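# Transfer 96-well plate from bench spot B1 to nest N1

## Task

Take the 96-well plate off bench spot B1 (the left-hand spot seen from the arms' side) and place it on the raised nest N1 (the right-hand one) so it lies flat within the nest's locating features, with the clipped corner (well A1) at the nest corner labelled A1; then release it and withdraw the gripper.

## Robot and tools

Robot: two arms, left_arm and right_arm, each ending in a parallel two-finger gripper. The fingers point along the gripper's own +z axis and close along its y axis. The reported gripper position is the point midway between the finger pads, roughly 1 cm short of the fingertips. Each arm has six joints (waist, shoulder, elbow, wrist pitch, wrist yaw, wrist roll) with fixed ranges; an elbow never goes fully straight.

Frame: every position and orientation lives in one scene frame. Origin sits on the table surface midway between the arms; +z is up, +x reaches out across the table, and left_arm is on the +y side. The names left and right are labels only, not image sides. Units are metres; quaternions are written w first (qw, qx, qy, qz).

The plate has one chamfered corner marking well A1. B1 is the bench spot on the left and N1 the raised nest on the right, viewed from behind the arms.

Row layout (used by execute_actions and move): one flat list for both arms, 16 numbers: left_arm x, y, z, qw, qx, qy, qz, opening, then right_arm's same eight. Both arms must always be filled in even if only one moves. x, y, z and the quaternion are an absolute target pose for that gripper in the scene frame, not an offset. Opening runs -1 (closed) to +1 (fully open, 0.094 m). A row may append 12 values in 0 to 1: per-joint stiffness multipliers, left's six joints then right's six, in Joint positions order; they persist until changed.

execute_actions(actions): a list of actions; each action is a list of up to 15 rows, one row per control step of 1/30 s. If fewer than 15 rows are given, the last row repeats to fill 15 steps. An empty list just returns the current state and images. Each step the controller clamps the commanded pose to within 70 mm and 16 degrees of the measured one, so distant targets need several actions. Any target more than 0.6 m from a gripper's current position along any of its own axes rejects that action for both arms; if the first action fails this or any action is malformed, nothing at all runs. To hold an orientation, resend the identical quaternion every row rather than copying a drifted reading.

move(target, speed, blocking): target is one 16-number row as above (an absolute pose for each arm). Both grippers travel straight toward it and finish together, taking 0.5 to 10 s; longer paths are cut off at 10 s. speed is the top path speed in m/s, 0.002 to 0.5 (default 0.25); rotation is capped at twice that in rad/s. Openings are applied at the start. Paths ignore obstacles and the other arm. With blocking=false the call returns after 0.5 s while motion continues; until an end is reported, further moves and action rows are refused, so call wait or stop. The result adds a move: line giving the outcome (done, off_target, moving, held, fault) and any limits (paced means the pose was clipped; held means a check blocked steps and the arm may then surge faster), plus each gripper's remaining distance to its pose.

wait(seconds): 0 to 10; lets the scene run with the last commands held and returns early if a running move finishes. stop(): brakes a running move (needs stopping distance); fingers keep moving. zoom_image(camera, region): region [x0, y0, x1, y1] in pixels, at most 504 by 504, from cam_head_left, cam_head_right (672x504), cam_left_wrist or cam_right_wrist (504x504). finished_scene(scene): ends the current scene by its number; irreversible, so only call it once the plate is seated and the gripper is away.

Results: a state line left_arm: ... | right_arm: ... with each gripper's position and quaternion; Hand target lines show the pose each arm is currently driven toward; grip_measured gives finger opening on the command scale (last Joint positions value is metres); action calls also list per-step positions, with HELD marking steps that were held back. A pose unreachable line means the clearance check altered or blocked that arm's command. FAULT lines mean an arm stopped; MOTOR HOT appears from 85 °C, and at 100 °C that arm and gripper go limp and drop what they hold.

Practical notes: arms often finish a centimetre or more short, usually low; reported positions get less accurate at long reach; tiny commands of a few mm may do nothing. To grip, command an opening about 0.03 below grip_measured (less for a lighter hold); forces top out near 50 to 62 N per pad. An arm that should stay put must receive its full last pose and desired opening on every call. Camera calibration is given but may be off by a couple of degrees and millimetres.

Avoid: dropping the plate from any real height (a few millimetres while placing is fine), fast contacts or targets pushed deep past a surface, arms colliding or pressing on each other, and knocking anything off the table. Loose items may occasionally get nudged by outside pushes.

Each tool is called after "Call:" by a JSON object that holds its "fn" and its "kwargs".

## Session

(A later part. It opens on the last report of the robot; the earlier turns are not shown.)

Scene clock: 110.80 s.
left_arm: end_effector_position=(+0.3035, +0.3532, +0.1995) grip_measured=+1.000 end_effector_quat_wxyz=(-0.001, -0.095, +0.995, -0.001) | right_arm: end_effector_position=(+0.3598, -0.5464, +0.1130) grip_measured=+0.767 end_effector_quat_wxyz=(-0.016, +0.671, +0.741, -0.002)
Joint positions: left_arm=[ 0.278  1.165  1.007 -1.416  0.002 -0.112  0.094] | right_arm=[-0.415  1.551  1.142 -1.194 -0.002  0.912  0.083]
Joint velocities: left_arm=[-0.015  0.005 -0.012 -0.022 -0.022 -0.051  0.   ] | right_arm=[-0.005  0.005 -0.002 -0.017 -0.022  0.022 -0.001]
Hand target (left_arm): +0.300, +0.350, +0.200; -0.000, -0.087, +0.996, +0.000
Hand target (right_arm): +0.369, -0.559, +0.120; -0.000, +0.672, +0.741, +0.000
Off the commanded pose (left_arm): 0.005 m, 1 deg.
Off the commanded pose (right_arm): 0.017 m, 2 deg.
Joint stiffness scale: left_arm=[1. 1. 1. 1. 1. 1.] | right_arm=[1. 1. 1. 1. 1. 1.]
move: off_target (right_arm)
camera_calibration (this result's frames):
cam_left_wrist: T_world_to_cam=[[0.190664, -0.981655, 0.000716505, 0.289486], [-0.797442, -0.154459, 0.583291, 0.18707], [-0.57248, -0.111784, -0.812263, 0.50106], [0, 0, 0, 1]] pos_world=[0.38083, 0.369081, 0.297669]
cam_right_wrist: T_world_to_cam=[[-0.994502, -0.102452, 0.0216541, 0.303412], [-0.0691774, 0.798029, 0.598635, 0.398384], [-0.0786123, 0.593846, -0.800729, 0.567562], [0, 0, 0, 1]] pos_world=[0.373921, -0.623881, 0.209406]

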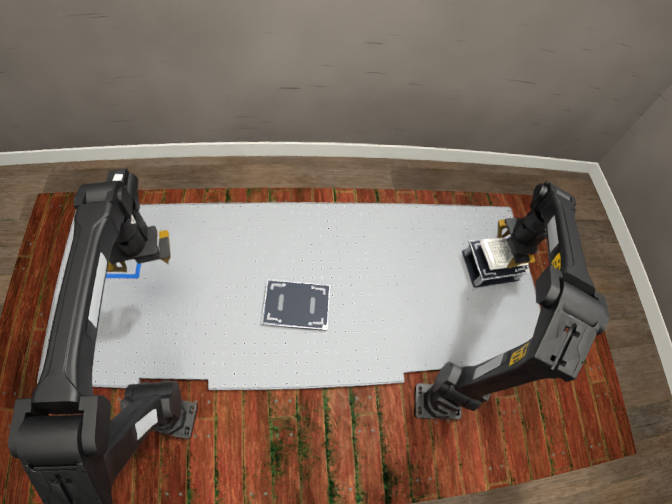

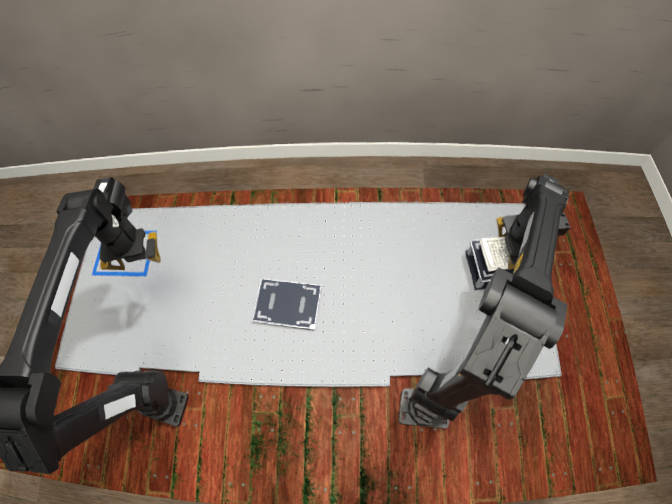

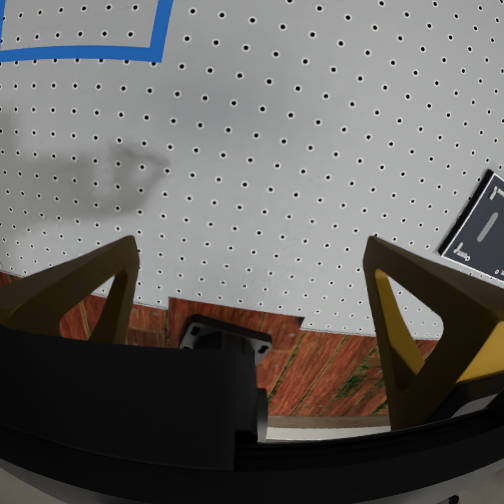

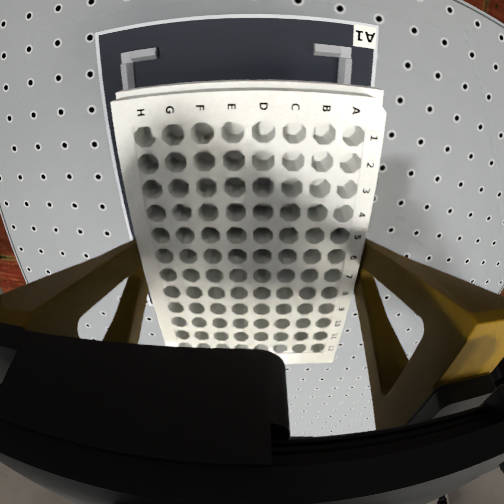

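Call:
{"fn": "move", "kwargs": {"target": [0.3,0.35,0.2,0,-0.087,0.996,0,1, 0.369,-0.559,0.098,0,0.669,0.743,0,0.745], "speed": 0.02}}

Scene clock: 114.23 s.
left_arm: end_effector_position=(+0.3035, +0.3532, +0.1995) grip_measured=+1.000 end_effector_quat_wxyz=(-0.001, -0.095, +0.995, -0.001) | right_arm: end_effector_position=(+0.3693, -0.5524, +0.1005) grip_measured=+0.767 end_effector_quat_wxyz=(-0.003, +0.669, +0.743, +0.000)
Joint positions: left_arm=[ 0.278  1.165  1.007 -1.416  0.002 -0.112  0.094] | right_arm=[-0.415  1.575  1.136 -1.136 -0.002  0.905  0.083]
Joint velocities: left_arm=[ 0.005 -0.005 -0.002 -0.002  0.022 -0.051  0.   ] | right_arm=[ 0.005 -0.005 -0.007 -0.007  0.022 -0.051 -0.001]
Hand target (left_arm): +0.300, +0.350, +0.200; -0.000, -0.087, +0.996, +0.000
Hand target (right_arm): +0.369, -0.559, +0.098; -0.000, +0.669, +0.743, -0.000
Off the commanded pose (left_arm): 0.005 m, 1 deg.
Off the commanded pose (right_arm): 0.007 m, 0 deg.
Joint stiffness scale: left_arm=[1. 1. 1. 1. 1. 1.] | right_arm=[1. 1. 1. 1. 1. 1.]
move: done
camera_calibration (this result's frames):
cam_left_wrist: T_world_to_cam=[[0.190664, -0.981655, 0.000716505, 0.289486], [-0.797442, -0.154459, 0.583291, 0.18707], [-0.57248, -0.111784, -0.812263, 0.50106], [0, 0, 0, 1]] pos_world=[0.38083, 0.369081, 0.297669]
cam_right_wrist: T_world_to_cam=[[-0.993987, -0.109502, -0.0000264641, 0.310678], [-0.0888113, 0.806032, 0.58517, 0.424346], [-0.0640557, 0.581654, -0.81091, 0.55078], [0, 0, 0, 1]] pos_world=[0.381777, -0.62838, 0.198327]

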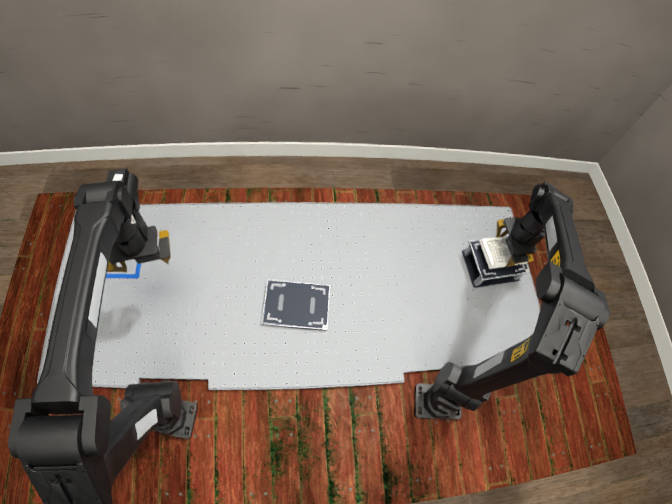

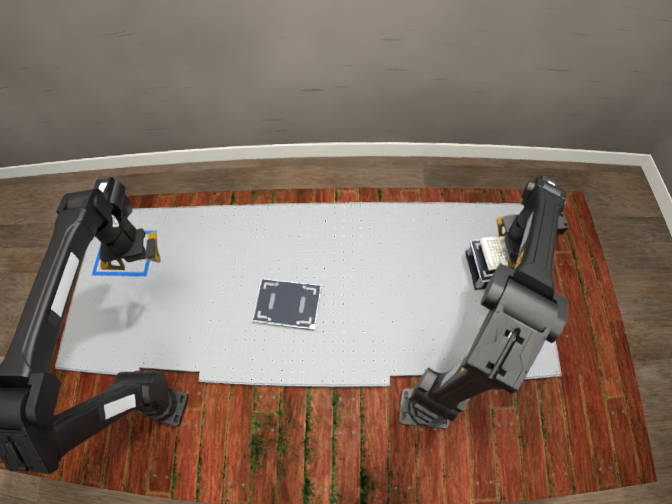

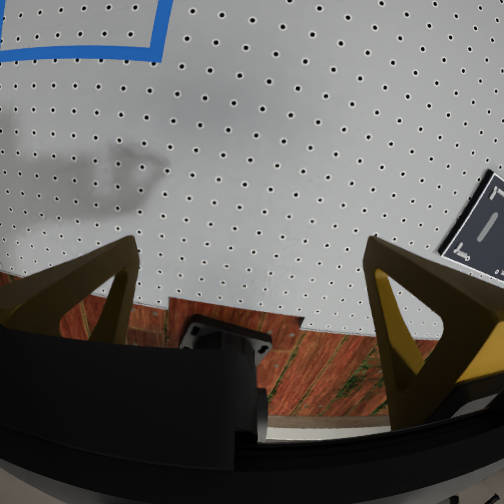

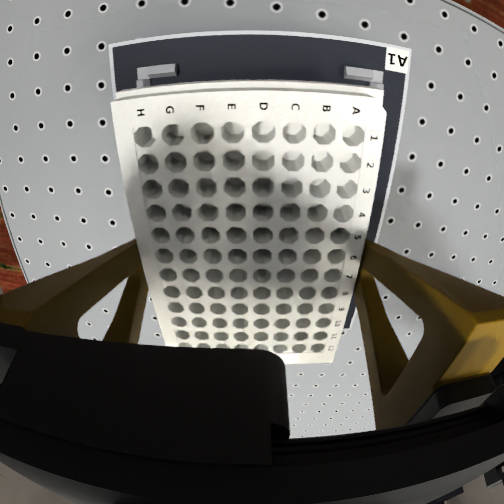

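Call:
{"fn": "move", "kwargs": {"target": [0.3,0.35,0.2,0,-0.087,0.996,0,1, 0.364,-0.562,0.088,0,0.671,0.741,0,0.745], "speed": 0.015}}

Call:
{"fn": "zoom_image", "kwargs": {"camera": "cam_right_wrist", "region": [80, 20, 430, 200]}}

Scene clock: 117.60 s.
left_arm: end_effector_position=(+0.3035, +0.3532, +0.1995) grip_measured=+1.000 end_effector_quat_wxyz=(-0.001, -0.095, +0.995, -0.001) | right_arm: end_effector_position=(+0.3648, -0.5550, +0.0909) grip_measured=+0.767 end_effector_quat_wxyz=(-0.002, +0.670, +0.742, +0.000)
Joint positions: left_arm=[ 0.278  1.165  1.007 -1.416  0.002 -0.112  0.094] | right_arm=[-0.426  1.58   1.114 -1.109 -0.002  0.898  0.083]
Joint velocities: left_arm=[-0.015  0.015 -0.007 -0.012 -0.007  0.051  0.   ] | right_arm=[-0.015 -0.005 -0.007 -0.002 -0.037  0.007 -0.   ]
Hand target (left_arm): +0.300, +0.350, +0.200; -0.000, -0.087, +0.996, +0.000
Hand target (right_arm): +0.364, -0.562, +0.088; -0.000, +0.671, +0.741, +0.000
Off the commanded pose (left_arm): 0.005 m, 1 deg.
Off the commanded pose (right_arm): 0.008 m, 0 deg.
Joint stiffness scale: left_arm=[1. 1. 1. 1. 1. 1.] | right_arm=[1. 1. 1. 1. 1. 1.]
move: done
camera_calibration (this result's frames):
cam_left_wrist: T_world_to_cam=[[0.190664, -0.981655, 0.000716505, 0.289486], [-0.797442, -0.154459, 0.583291, 0.18707], [-0.57248, -0.111784, -0.812263, 0.50106], [0, 0, 0, 1]] pos_world=[0.38083, 0.369081, 0.297669]
cam_right_wrist: T_world_to_cam=[[-0.994437, -0.10533, -0.000352084, 0.308336], [-0.0856313, 0.806506, 0.584991, 0.43071], [-0.0613329, 0.581767, -0.81104, 0.543347], [0, 0, 0, 1]] pos_world=[0.376828, -0.630995, 0.188823]

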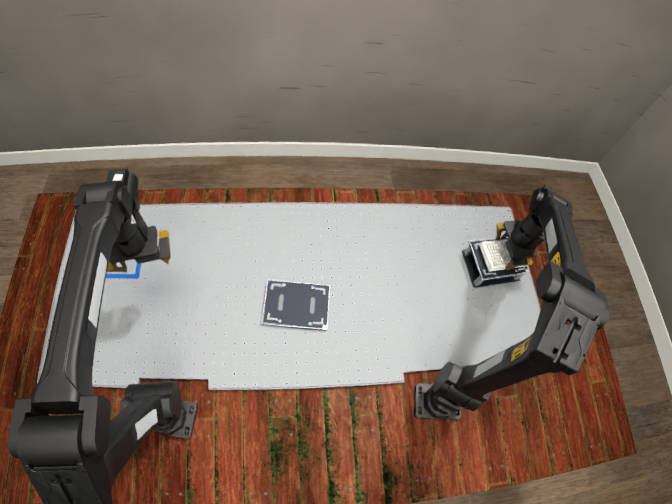

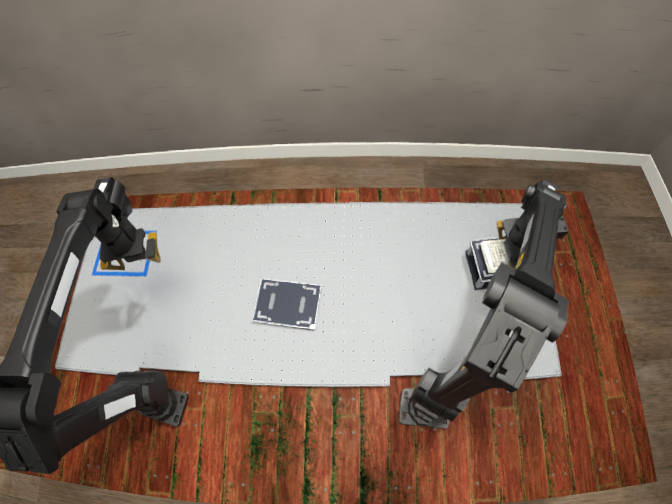

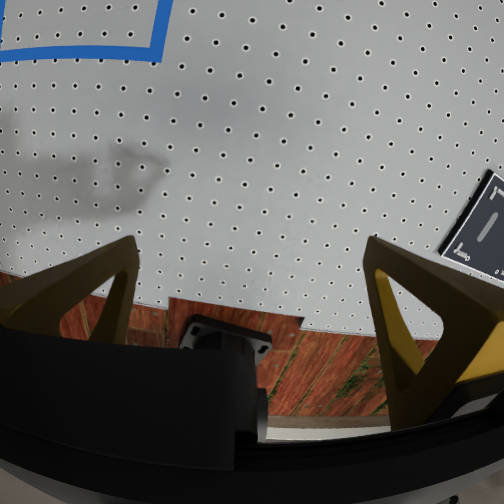

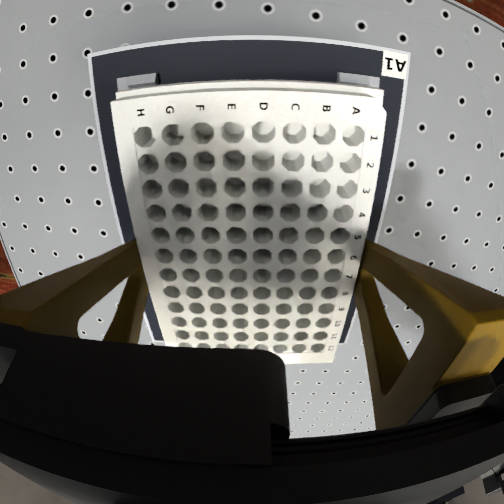

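Region (80, 20, 430, 200) of cam_right_wrist's 504x504 image, scaled by 1.440, with more detail than that image has; it fills the top 259 rows of this view, and the rest is white.

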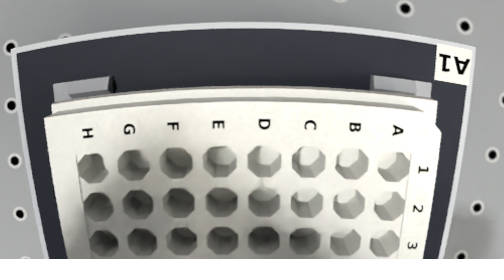

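Call:
{"fn": "zoom_image", "kwargs": {"camera": "cam_head_left", "region": [450, 210, 550, 290]}}

Region (450, 210, 550, 290) of cam_head_left's 672x504 image, scaled by 5.040, with more detail than that image has; it fills the top 403 rows of this view, and the rest is white.

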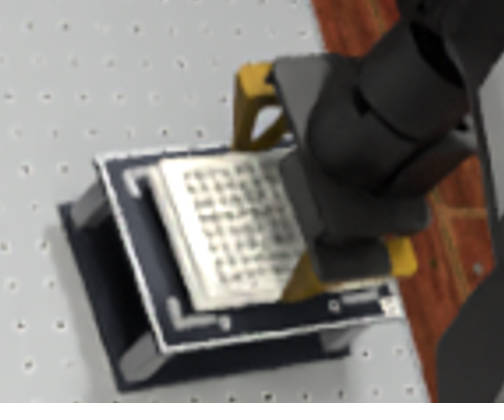

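Call:
{"fn": "move", "kwargs": {"target": [0.3,0.35,0.2,0,-0.087,0.996,0,1, 0.364,-0.55,0.084,0,0.671,0.741,0,0.745], "speed": 0.01}}

Call:
{"fn": "zoom_image", "kwargs": {"camera": "cam_right_wrist", "region": [80, 20, 430, 200]}}

Scene clock: 123.60 s.
left_arm: end_effector_position=(+0.3035, +0.3532, +0.1995) grip_measured=+1.000 end_effector_quat_wxyz=(-0.001, -0.095, +0.995, -0.001) | right_arm: end_effector_position=(+0.3597, -0.5518, +0.0831) grip_measured=+0.767 end_effector_quat_wxyz=(-0.006, +0.671, +0.742, -0.000)
Joint positions: left_arm=[ 0.278  1.165  1.007 -1.416  0.002 -0.112  0.094] | right_arm=[-0.426  1.58   1.091 -1.094 -0.002  0.899  0.083]
Joint velocities: left_arm=[-0.005 -0.005 -0.007 -0.007  0.022 -0.051  0.   ] | right_arm=[ 0.005 -0.024 -0.007  0.002  0.066  0.007 -0.   ]
Hand target (left_arm): +0.300, +0.350, +0.200; -0.000, -0.087, +0.996, +0.000
Hand target (right_arm): +0.364, -0.550, +0.084; +0.000, +0.671, +0.741, +0.000
Off the commanded pose (left_arm): 0.005 m, 1 deg.
Off the commanded pose (right_arm): 0.005 m, 1 deg.
Joint stiffness scale: left_arm=[1. 1. 1. 1. 1. 1.] | right_arm=[1. 1. 1. 1. 1. 1.]
move: done
camera_calibration (this result's frames):
cam_left_wrist: T_world_to_cam=[[0.190664, -0.981655, 0.000716505, 0.289486], [-0.797442, -0.154459, 0.583291, 0.18707], [-0.57248, -0.111784, -0.812263, 0.50106], [0, 0, 0, 1]] pos_world=[0.38083, 0.369081, 0.297669]
cam_right_wrist: T_world_to_cam=[[-0.994538, -0.104203, 0.00590518, 0.303747], [-0.080749, 0.804064, 0.589033, 0.4288], [-0.0661274, 0.585339, -0.808087, 0.538194], [0, 0, 0, 1]] pos_world=[0.372302, -0.628157, 0.180537]

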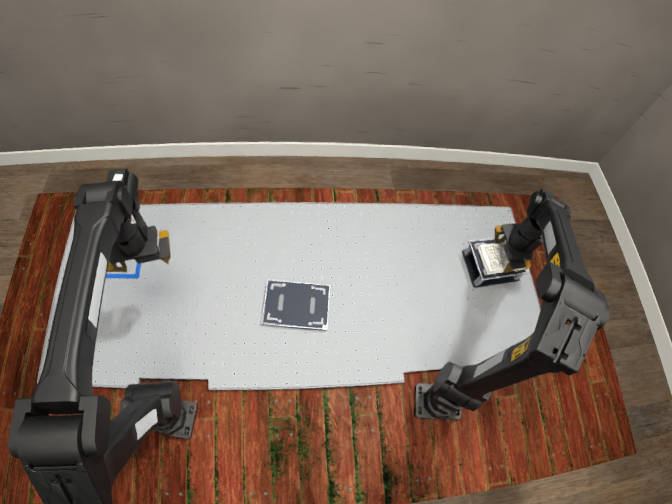

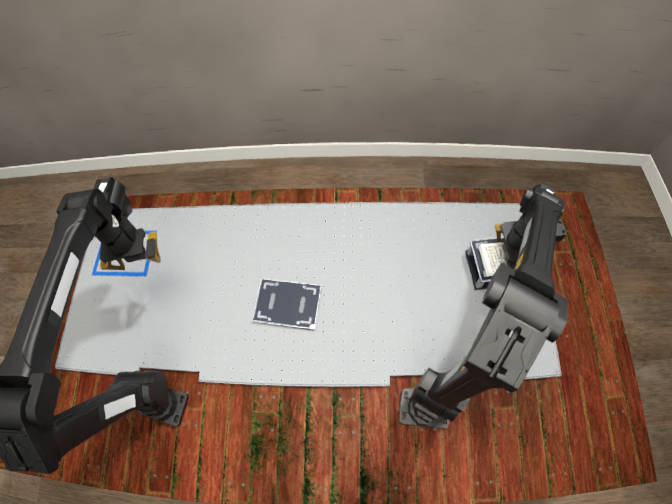

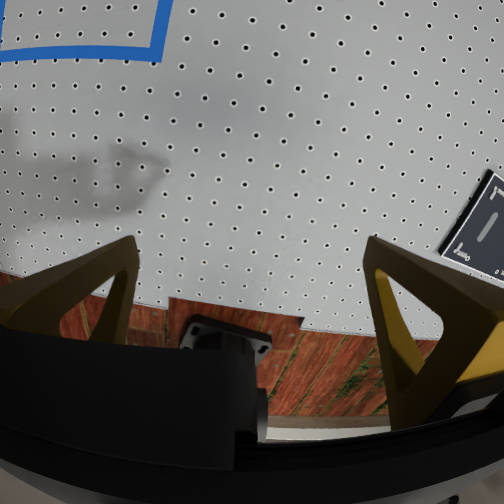

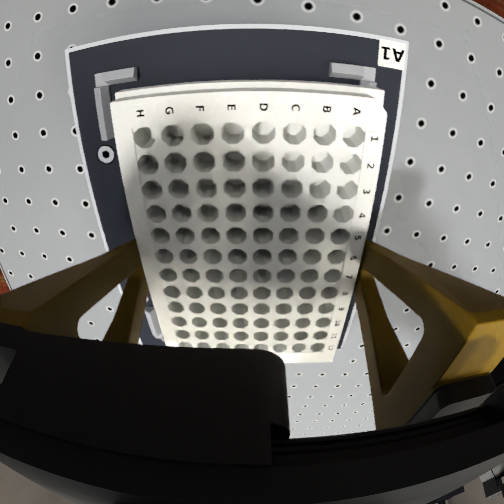

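Region (80, 20, 430, 200) of cam_right_wrist's 504x504 image, scaled by 1.440, with more detail than that image has; it fills the top 259 rows of this view, and the rest is white.

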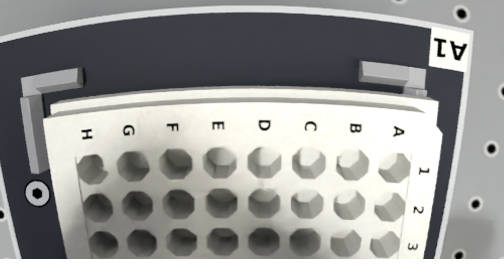

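Call:
{"fn": "move", "kwargs": {"target": [0.3,0.35,0.2,0,-0.087,0.996,0,1, 0.37,-0.55,0.088,0,0.671,0.741,0,0.745], "speed": 0.01}}

Call:
{"fn": "zoom_image", "kwargs": {"camera": "cam_right_wrist", "region": [80, 20, 430, 200]}}

Scene clock: 127.63 s.
left_arm: end_effector_position=(+0.3035, +0.3532, +0.1995) grip_measured=+1.000 end_effector_quat_wxyz=(-0.001, -0.095, +0.995, -0.001) | right_arm: end_effector_position=(+0.3602, -0.5509, +0.0831) grip_measured=+0.767 end_effector_quat_wxyz=(-0.006, +0.672, +0.740, -0.000)
Joint positions: left_arm=[ 0.278  1.165  1.007 -1.416  0.002 -0.112  0.094] | right_arm=[-0.423  1.58   1.091 -1.094 -0.002  0.906  0.083]
Joint velocities: left_arm=[-0.015 -0.015  0.002  0.007 -0.022  0.051  0.   ] | right_arm=[-0.005  0.005  0.002 -0.002  0.037 -0.037 -0.   ]
Hand target (left_arm): +0.300, +0.350, +0.200; -0.000, -0.087, +0.996, +0.000
Hand target (right_arm): +0.370, -0.550, +0.088; +0.000, +0.671, +0.741, +0.000
Off the commanded pose (left_arm): 0.005 m, 1 deg.
Off the commanded pose (right_arm): 0.011 m, 1 deg.
Joint stiffness scale: left_arm=[1. 1. 1. 1. 1. 1.] | right_arm=[1. 1. 1. 1. 1. 1.]
move: off_target (right_arm)
camera_calibration (this result's frames):
cam_left_wrist: T_world_to_cam=[[0.190664, -0.981655, 0.000716505, 0.289486], [-0.797442, -0.154459, 0.583291, 0.18707], [-0.57248, -0.111784, -0.812263, 0.50106], [0, 0, 0, 1]] pos_world=[0.38083, 0.369081, 0.297669]
cam_right_wrist: T_world_to_cam=[[-0.995005, -0.0996498, 0.00596757, 0.307029], [-0.0770348, 0.804464, 0.588984, 0.427067], [-0.0634929, 0.585582, -0.808122, 0.536935], [0, 0, 0, 1]] pos_world=[0.372486, -0.627384, 0.180541]

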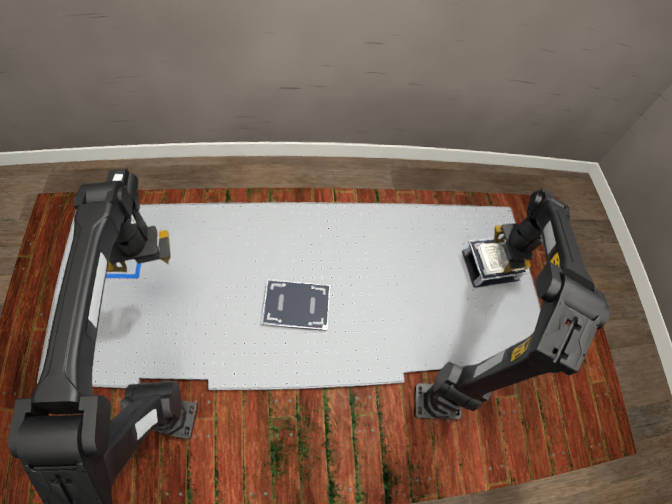

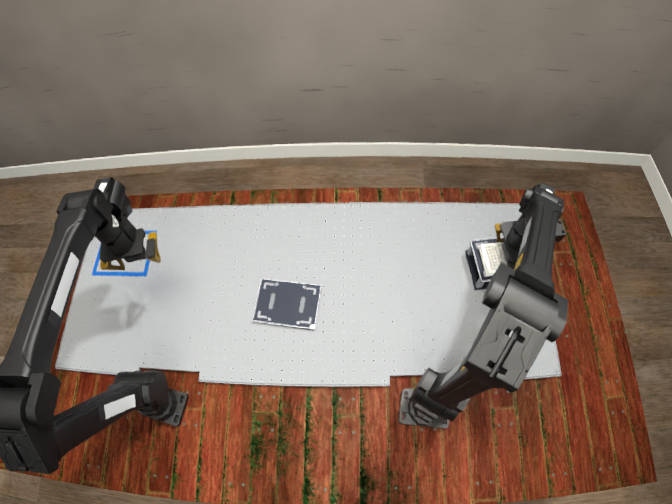

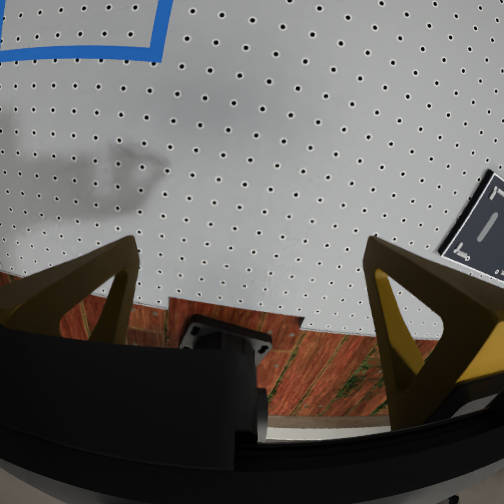

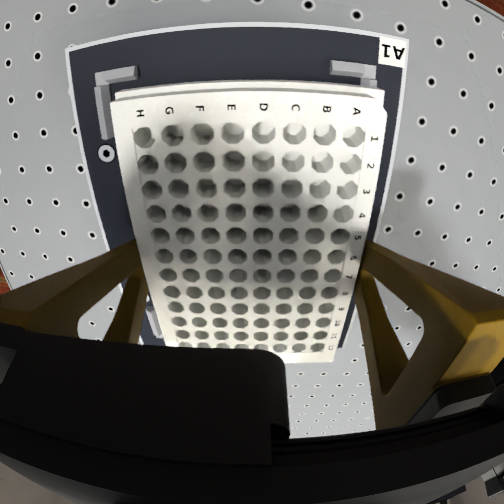

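Region (80, 20, 430, 200) of cam_right_wrist's 504x504 image, scaled by 1.440, with more detail than that image has; it fills the top 259 rows of this view, and the rest is white.

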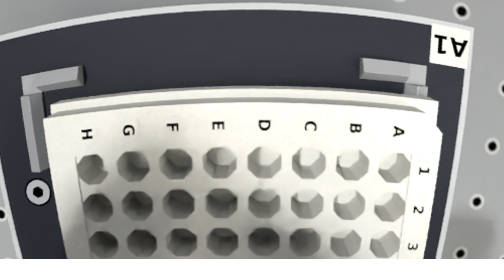

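Call:
{"fn": "move", "kwargs": {"target": [0.3,0.35,0.2,0,-0.087,0.996,0,1, 0.3674,-0.553,0.12,0,0.671,0.741,0,0.745], "speed": 0.03}}

Call:
{"fn": "move", "kwargs": {"target": [0.3,0.35,0.2,0,-0.087,0.996,0,1, 0.3674,-0.553,0.083,0,0.671,0.741,0,0.745], "speed": 0.02}}

Call:
{"fn": "zoom_image", "kwargs": {"camera": "cam_right_wrist", "region": [80, 20, 430, 200]}}

Scene clock: 133.60 s.
left_arm: end_effector_position=(+0.3035, +0.3532, +0.1995) grip_measured=+1.000 end_effector_quat_wxyz=(-0.001, -0.095, +0.995, -0.001) | right_arm: end_effector_position=(+0.3502, -0.5445, +0.0935) grip_measured=+0.767 end_effector_quat_wxyz=(-0.032, +0.672, +0.740, -0.005)
Joint positions: left_arm=[ 0.278  1.165  1.007 -1.416  0.002 -0.112  0.094] | right_arm=[-0.423  1.57   1.107 -1.173 -0.002  0.907  0.083]
Joint velocities: left_arm=[ 0.005 -0.005 -0.012 -0.012 -0.022 -0.007  0.   ] | right_arm=[-0.005  0.005 -0.007 -0.012 -0.007  0.081  0.   ]
Hand target (left_arm): +0.300, +0.350, +0.200; -0.000, -0.087, +0.996, +0.000
Hand target (right_arm): +0.367, -0.553, +0.120; +0.000, +0.671, +0.741, +0.000
Off the commanded pose (left_arm): 0.005 m, 1 deg.
Off the commanded pose (right_arm): 0.033 m, 4 deg.
Joint stiffness scale: left_arm=[1. 1. 1. 1. 1. 1.] | right_arm=[1. 1. 1. 1. 1. 1.]
move: off_target (right_arm)
camera_calibration (this result's frames):
cam_left_wrist: T_world_to_cam=[[0.190664, -0.981655, 0.000716505, 0.289486], [-0.797442, -0.154459, 0.583291, 0.18707], [-0.57248, -0.111784, -0.812263, 0.50106], [0, 0, 0, 1]] pos_world=[0.38083, 0.369081, 0.297669]
cam_right_wrist: T_world_to_cam=[[-0.993892, -0.100006, 0.0466707, 0.293239], [-0.0504252, 0.787688, 0.614007, 0.394214], [-0.0981662, 0.607904, -0.787919, 0.563367], [0, 0, 0, 1]] pos_world=[0.36663, -0.623665, 0.188152]

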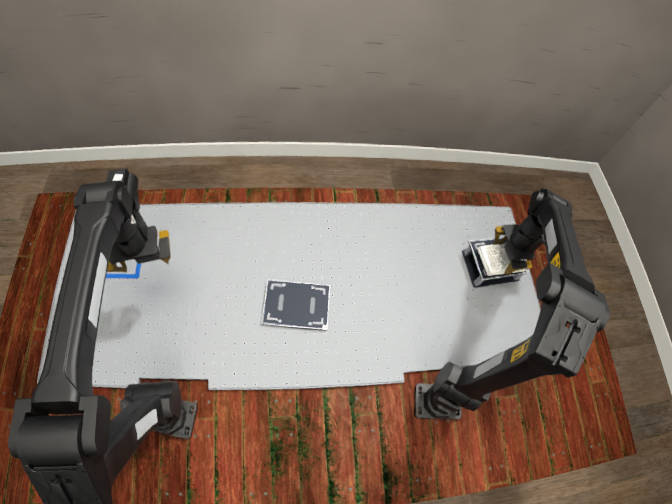

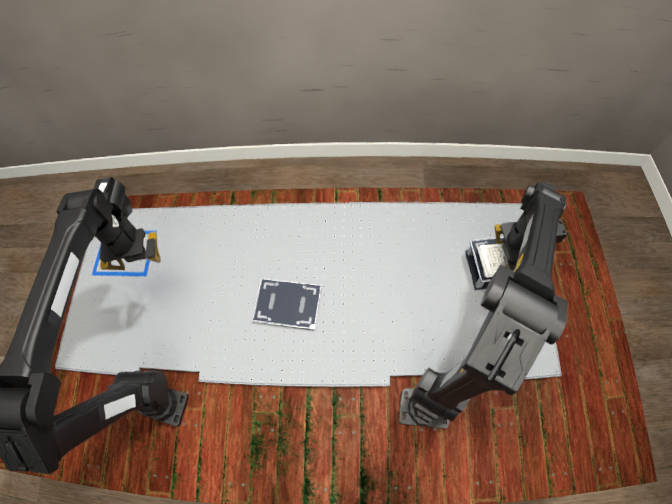

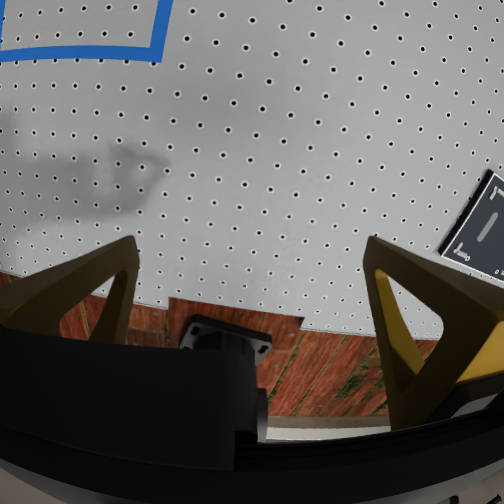

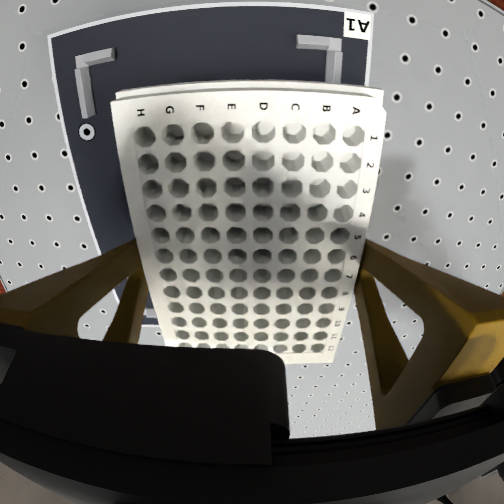

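Scene clock: 135.43 s.
left_arm: end_effector_position=(+0.3035, +0.3532, +0.1995) grip_measured=+1.000 end_effector_quat_wxyz=(-0.001, -0.095, +0.995, -0.001) | right_arm: end_effector_position=(+0.3639, -0.5533, +0.0857) grip_measured=+0.767 end_effector_quat_wxyz=(-0.002, +0.673, +0.740, +0.001)
Joint positions: left_arm=[ 0.278  1.165  1.007 -1.416  0.002 -0.112  0.094] | right_arm=[-0.423  1.582  1.101 -1.093 -0.002  0.907  0.083]
Joint velocities: left_arm=[-0.005 -0.024  0.012  0.012 -0.066  0.022  0.   ] | right_arm=[ 0.005 -0.005 -0.032  0.007  0.037  0.051  0.001]
Hand target (left_arm): +0.300, +0.350, +0.200; -0.000, -0.087, +0.996, +0.000
Hand target (right_arm): +0.367, -0.553, +0.083; +0.000, +0.672, +0.741, -0.000
Off the commanded pose (left_arm): 0.005 m, 1 deg.
Off the commanded pose (right_arm): 0.004 m, 0 deg.
Joint stiffness scale: left_arm=[1. 1. 1. 1. 1. 1.] | right_arm=[1. 1. 1. 1. 1. 1.]
move: done
camera_calibration (this result's frames):
cam_left_wrist: T_world_to_cam=[[0.190664, -0.981655, 0.000716505, 0.289486], [-0.797442, -0.154459, 0.583291, 0.18707], [-0.57248, -0.111784, -0.812263, 0.50106], [0, 0, 0, 1]] pos_world=[0.38083, 0.369081, 0.297669]
cam_right_wrist: T_world_to_cam=[[-0.995061, -0.0992586, -0.00121606, 0.311372], [-0.0812522, 0.807388, 0.584399, 0.431261], [-0.0570247, 0.581611, -0.811466, 0.536482], [0, 0, 0, 1]] pos_world=[0.375468, -0.629313, 0.183687]

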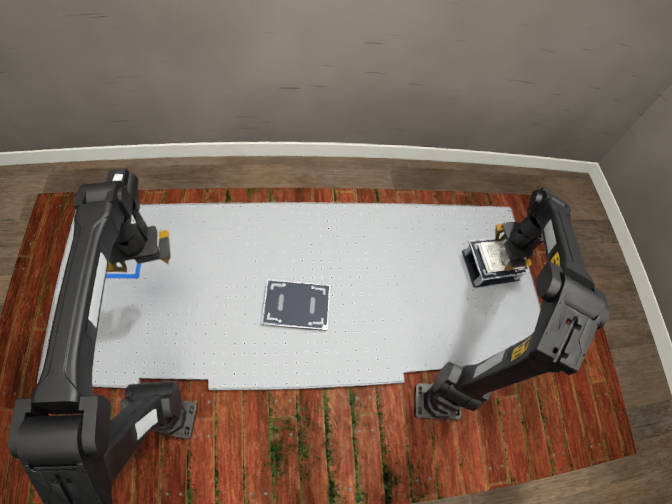

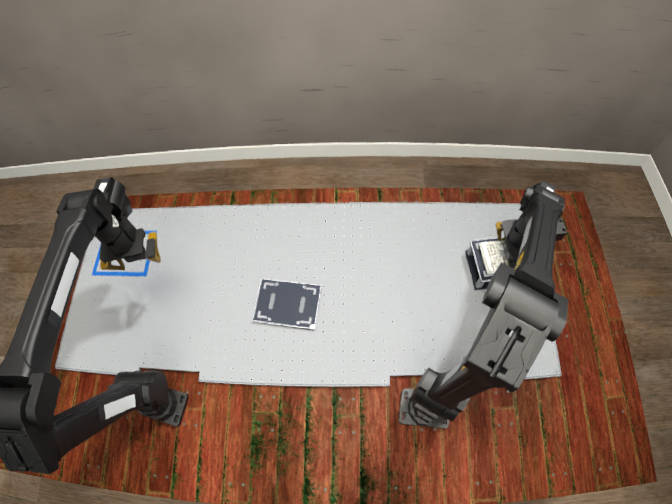

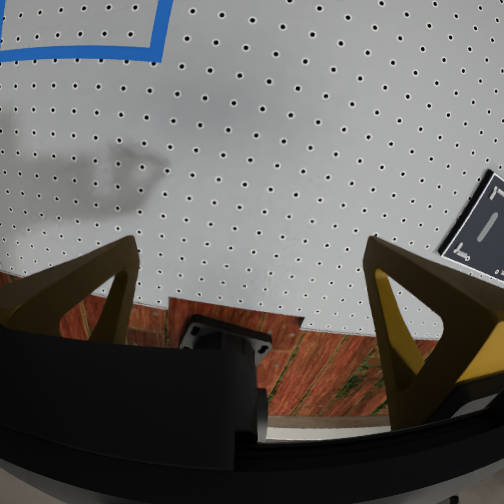

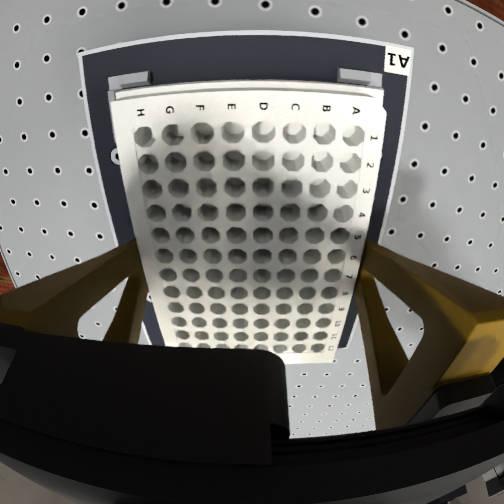

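Region (80, 20, 430, 200) of cam_right_wrist's 504x504 image, scaled by 1.440, with more detail than that image has; it fills the top 259 rows of this view, and the rest is white.

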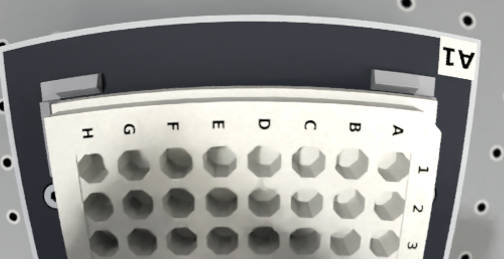

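It's about 1 mm short in +x, so I'll correct for that on the way down.

Call:
{"fn": "move", "kwargs": {"target": [0.3,0.35,0.2,0,-0.087,0.996,0,1, 0.369,-0.552,0.068,0,0.671,0.741,0,0.745], "speed": 0.01}}

Call:
{"fn": "zoom_image", "kwargs": {"camera": "cam_right_wrist", "region": [80, 20, 430, 200]}}

Scene clock: 140.23 s.
left_arm: end_effector_position=(+0.3035, +0.3532, +0.1995) grip_measured=+1.000 end_effector_quat_wxyz=(-0.001, -0.095, +0.995, -0.001) | right_arm: end_effector_position=(+0.3653, -0.5539, +0.0791) grip_measured=+0.767 end_effector_quat_wxyz=(+0.002, +0.674, +0.739, +0.002)
Joint positions: left_arm=[ 0.278  1.165  1.007 -1.416  0.002 -0.112  0.094] | right_arm=[-0.423  1.589  1.09  -1.066 -0.003  0.911  0.083]
Joint velocities: left_arm=[ 0.005  0.005 -0.017 -0.002 -0.037 -0.037  0.   ] | right_arm=[-0.005 -0.015 -0.012  0.007 -0.037 -0.051 -0.   ]
Hand target (left_arm): +0.300, +0.350, +0.200; -0.000, -0.087, +0.996, +0.000
Hand target (right_arm): +0.368, -0.552, +0.068; -0.000, +0.671, +0.741, -0.000
Off the commanded pose (left_arm): 0.005 m, 1 deg.
Off the commanded pose (right_arm): 0.012 m, 1 deg.
Joint stiffness scale: left_arm=[1. 1. 1. 1. 1. 1.] | right_arm=[1. 1. 1. 1. 1. 1.]
move: off_target (right_arm)
camera_calibration (this result's frames):
cam_left_wrist: T_world_to_cam=[[0.190664, -0.981655, 0.000716505, 0.289486], [-0.797442, -0.154459, 0.583291, 0.18707], [-0.57248, -0.111784, -0.812263, 0.50106], [0, 0, 0, 1]] pos_world=[0.38083, 0.369081, 0.297669]
cam_right_wrist: T_world_to_cam=[[-0.995426, -0.0951015, -0.00905238, 0.315725], [-0.0826435, 0.809731, 0.580953, 0.437805], [-0.0479195, 0.579044, -0.813887, 0.526915], [0, 0, 0, 1]] pos_world=[0.375713, -0.629585, 0.177363]

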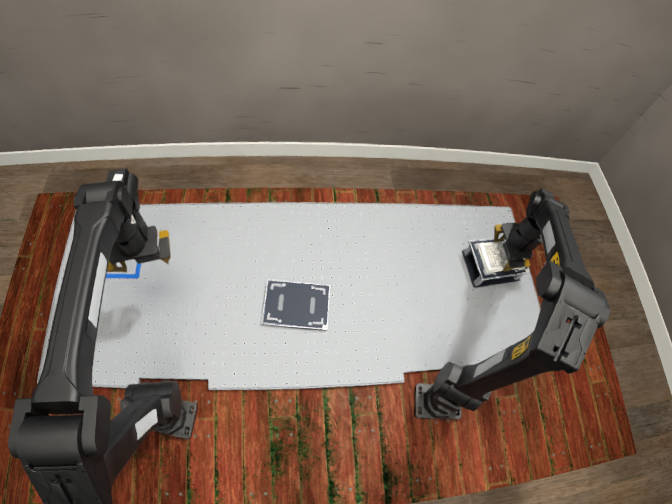

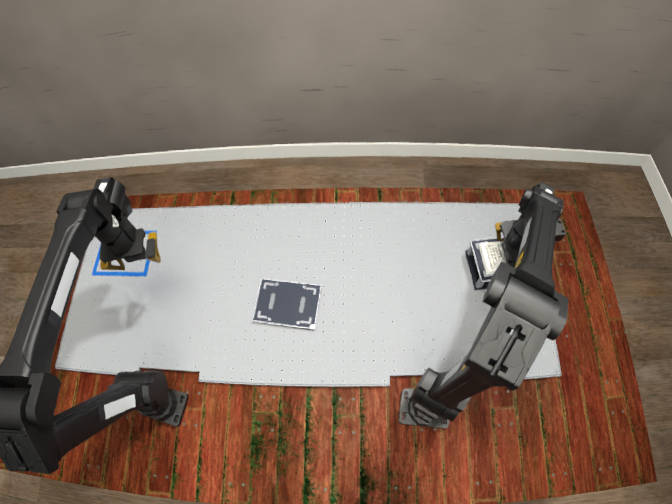

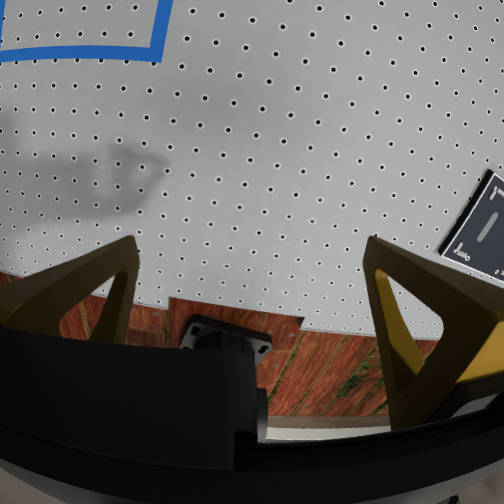

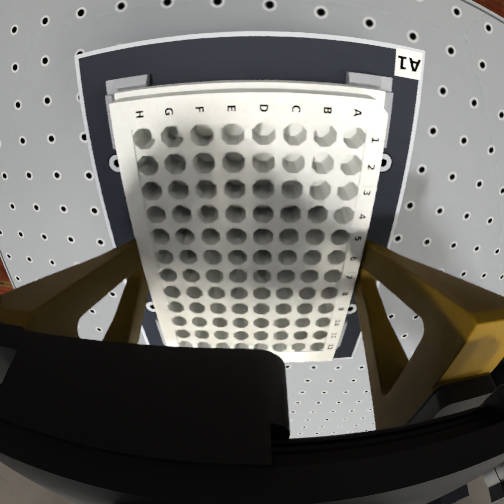

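Region (80, 20, 430, 200) of cam_right_wrist's 504x504 image, scaled by 1.440, with more detail than that image has; it fills the top 259 rows of this view, and the rest is white.

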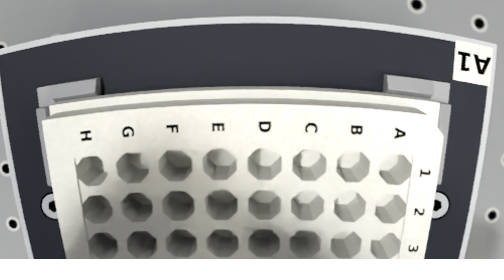

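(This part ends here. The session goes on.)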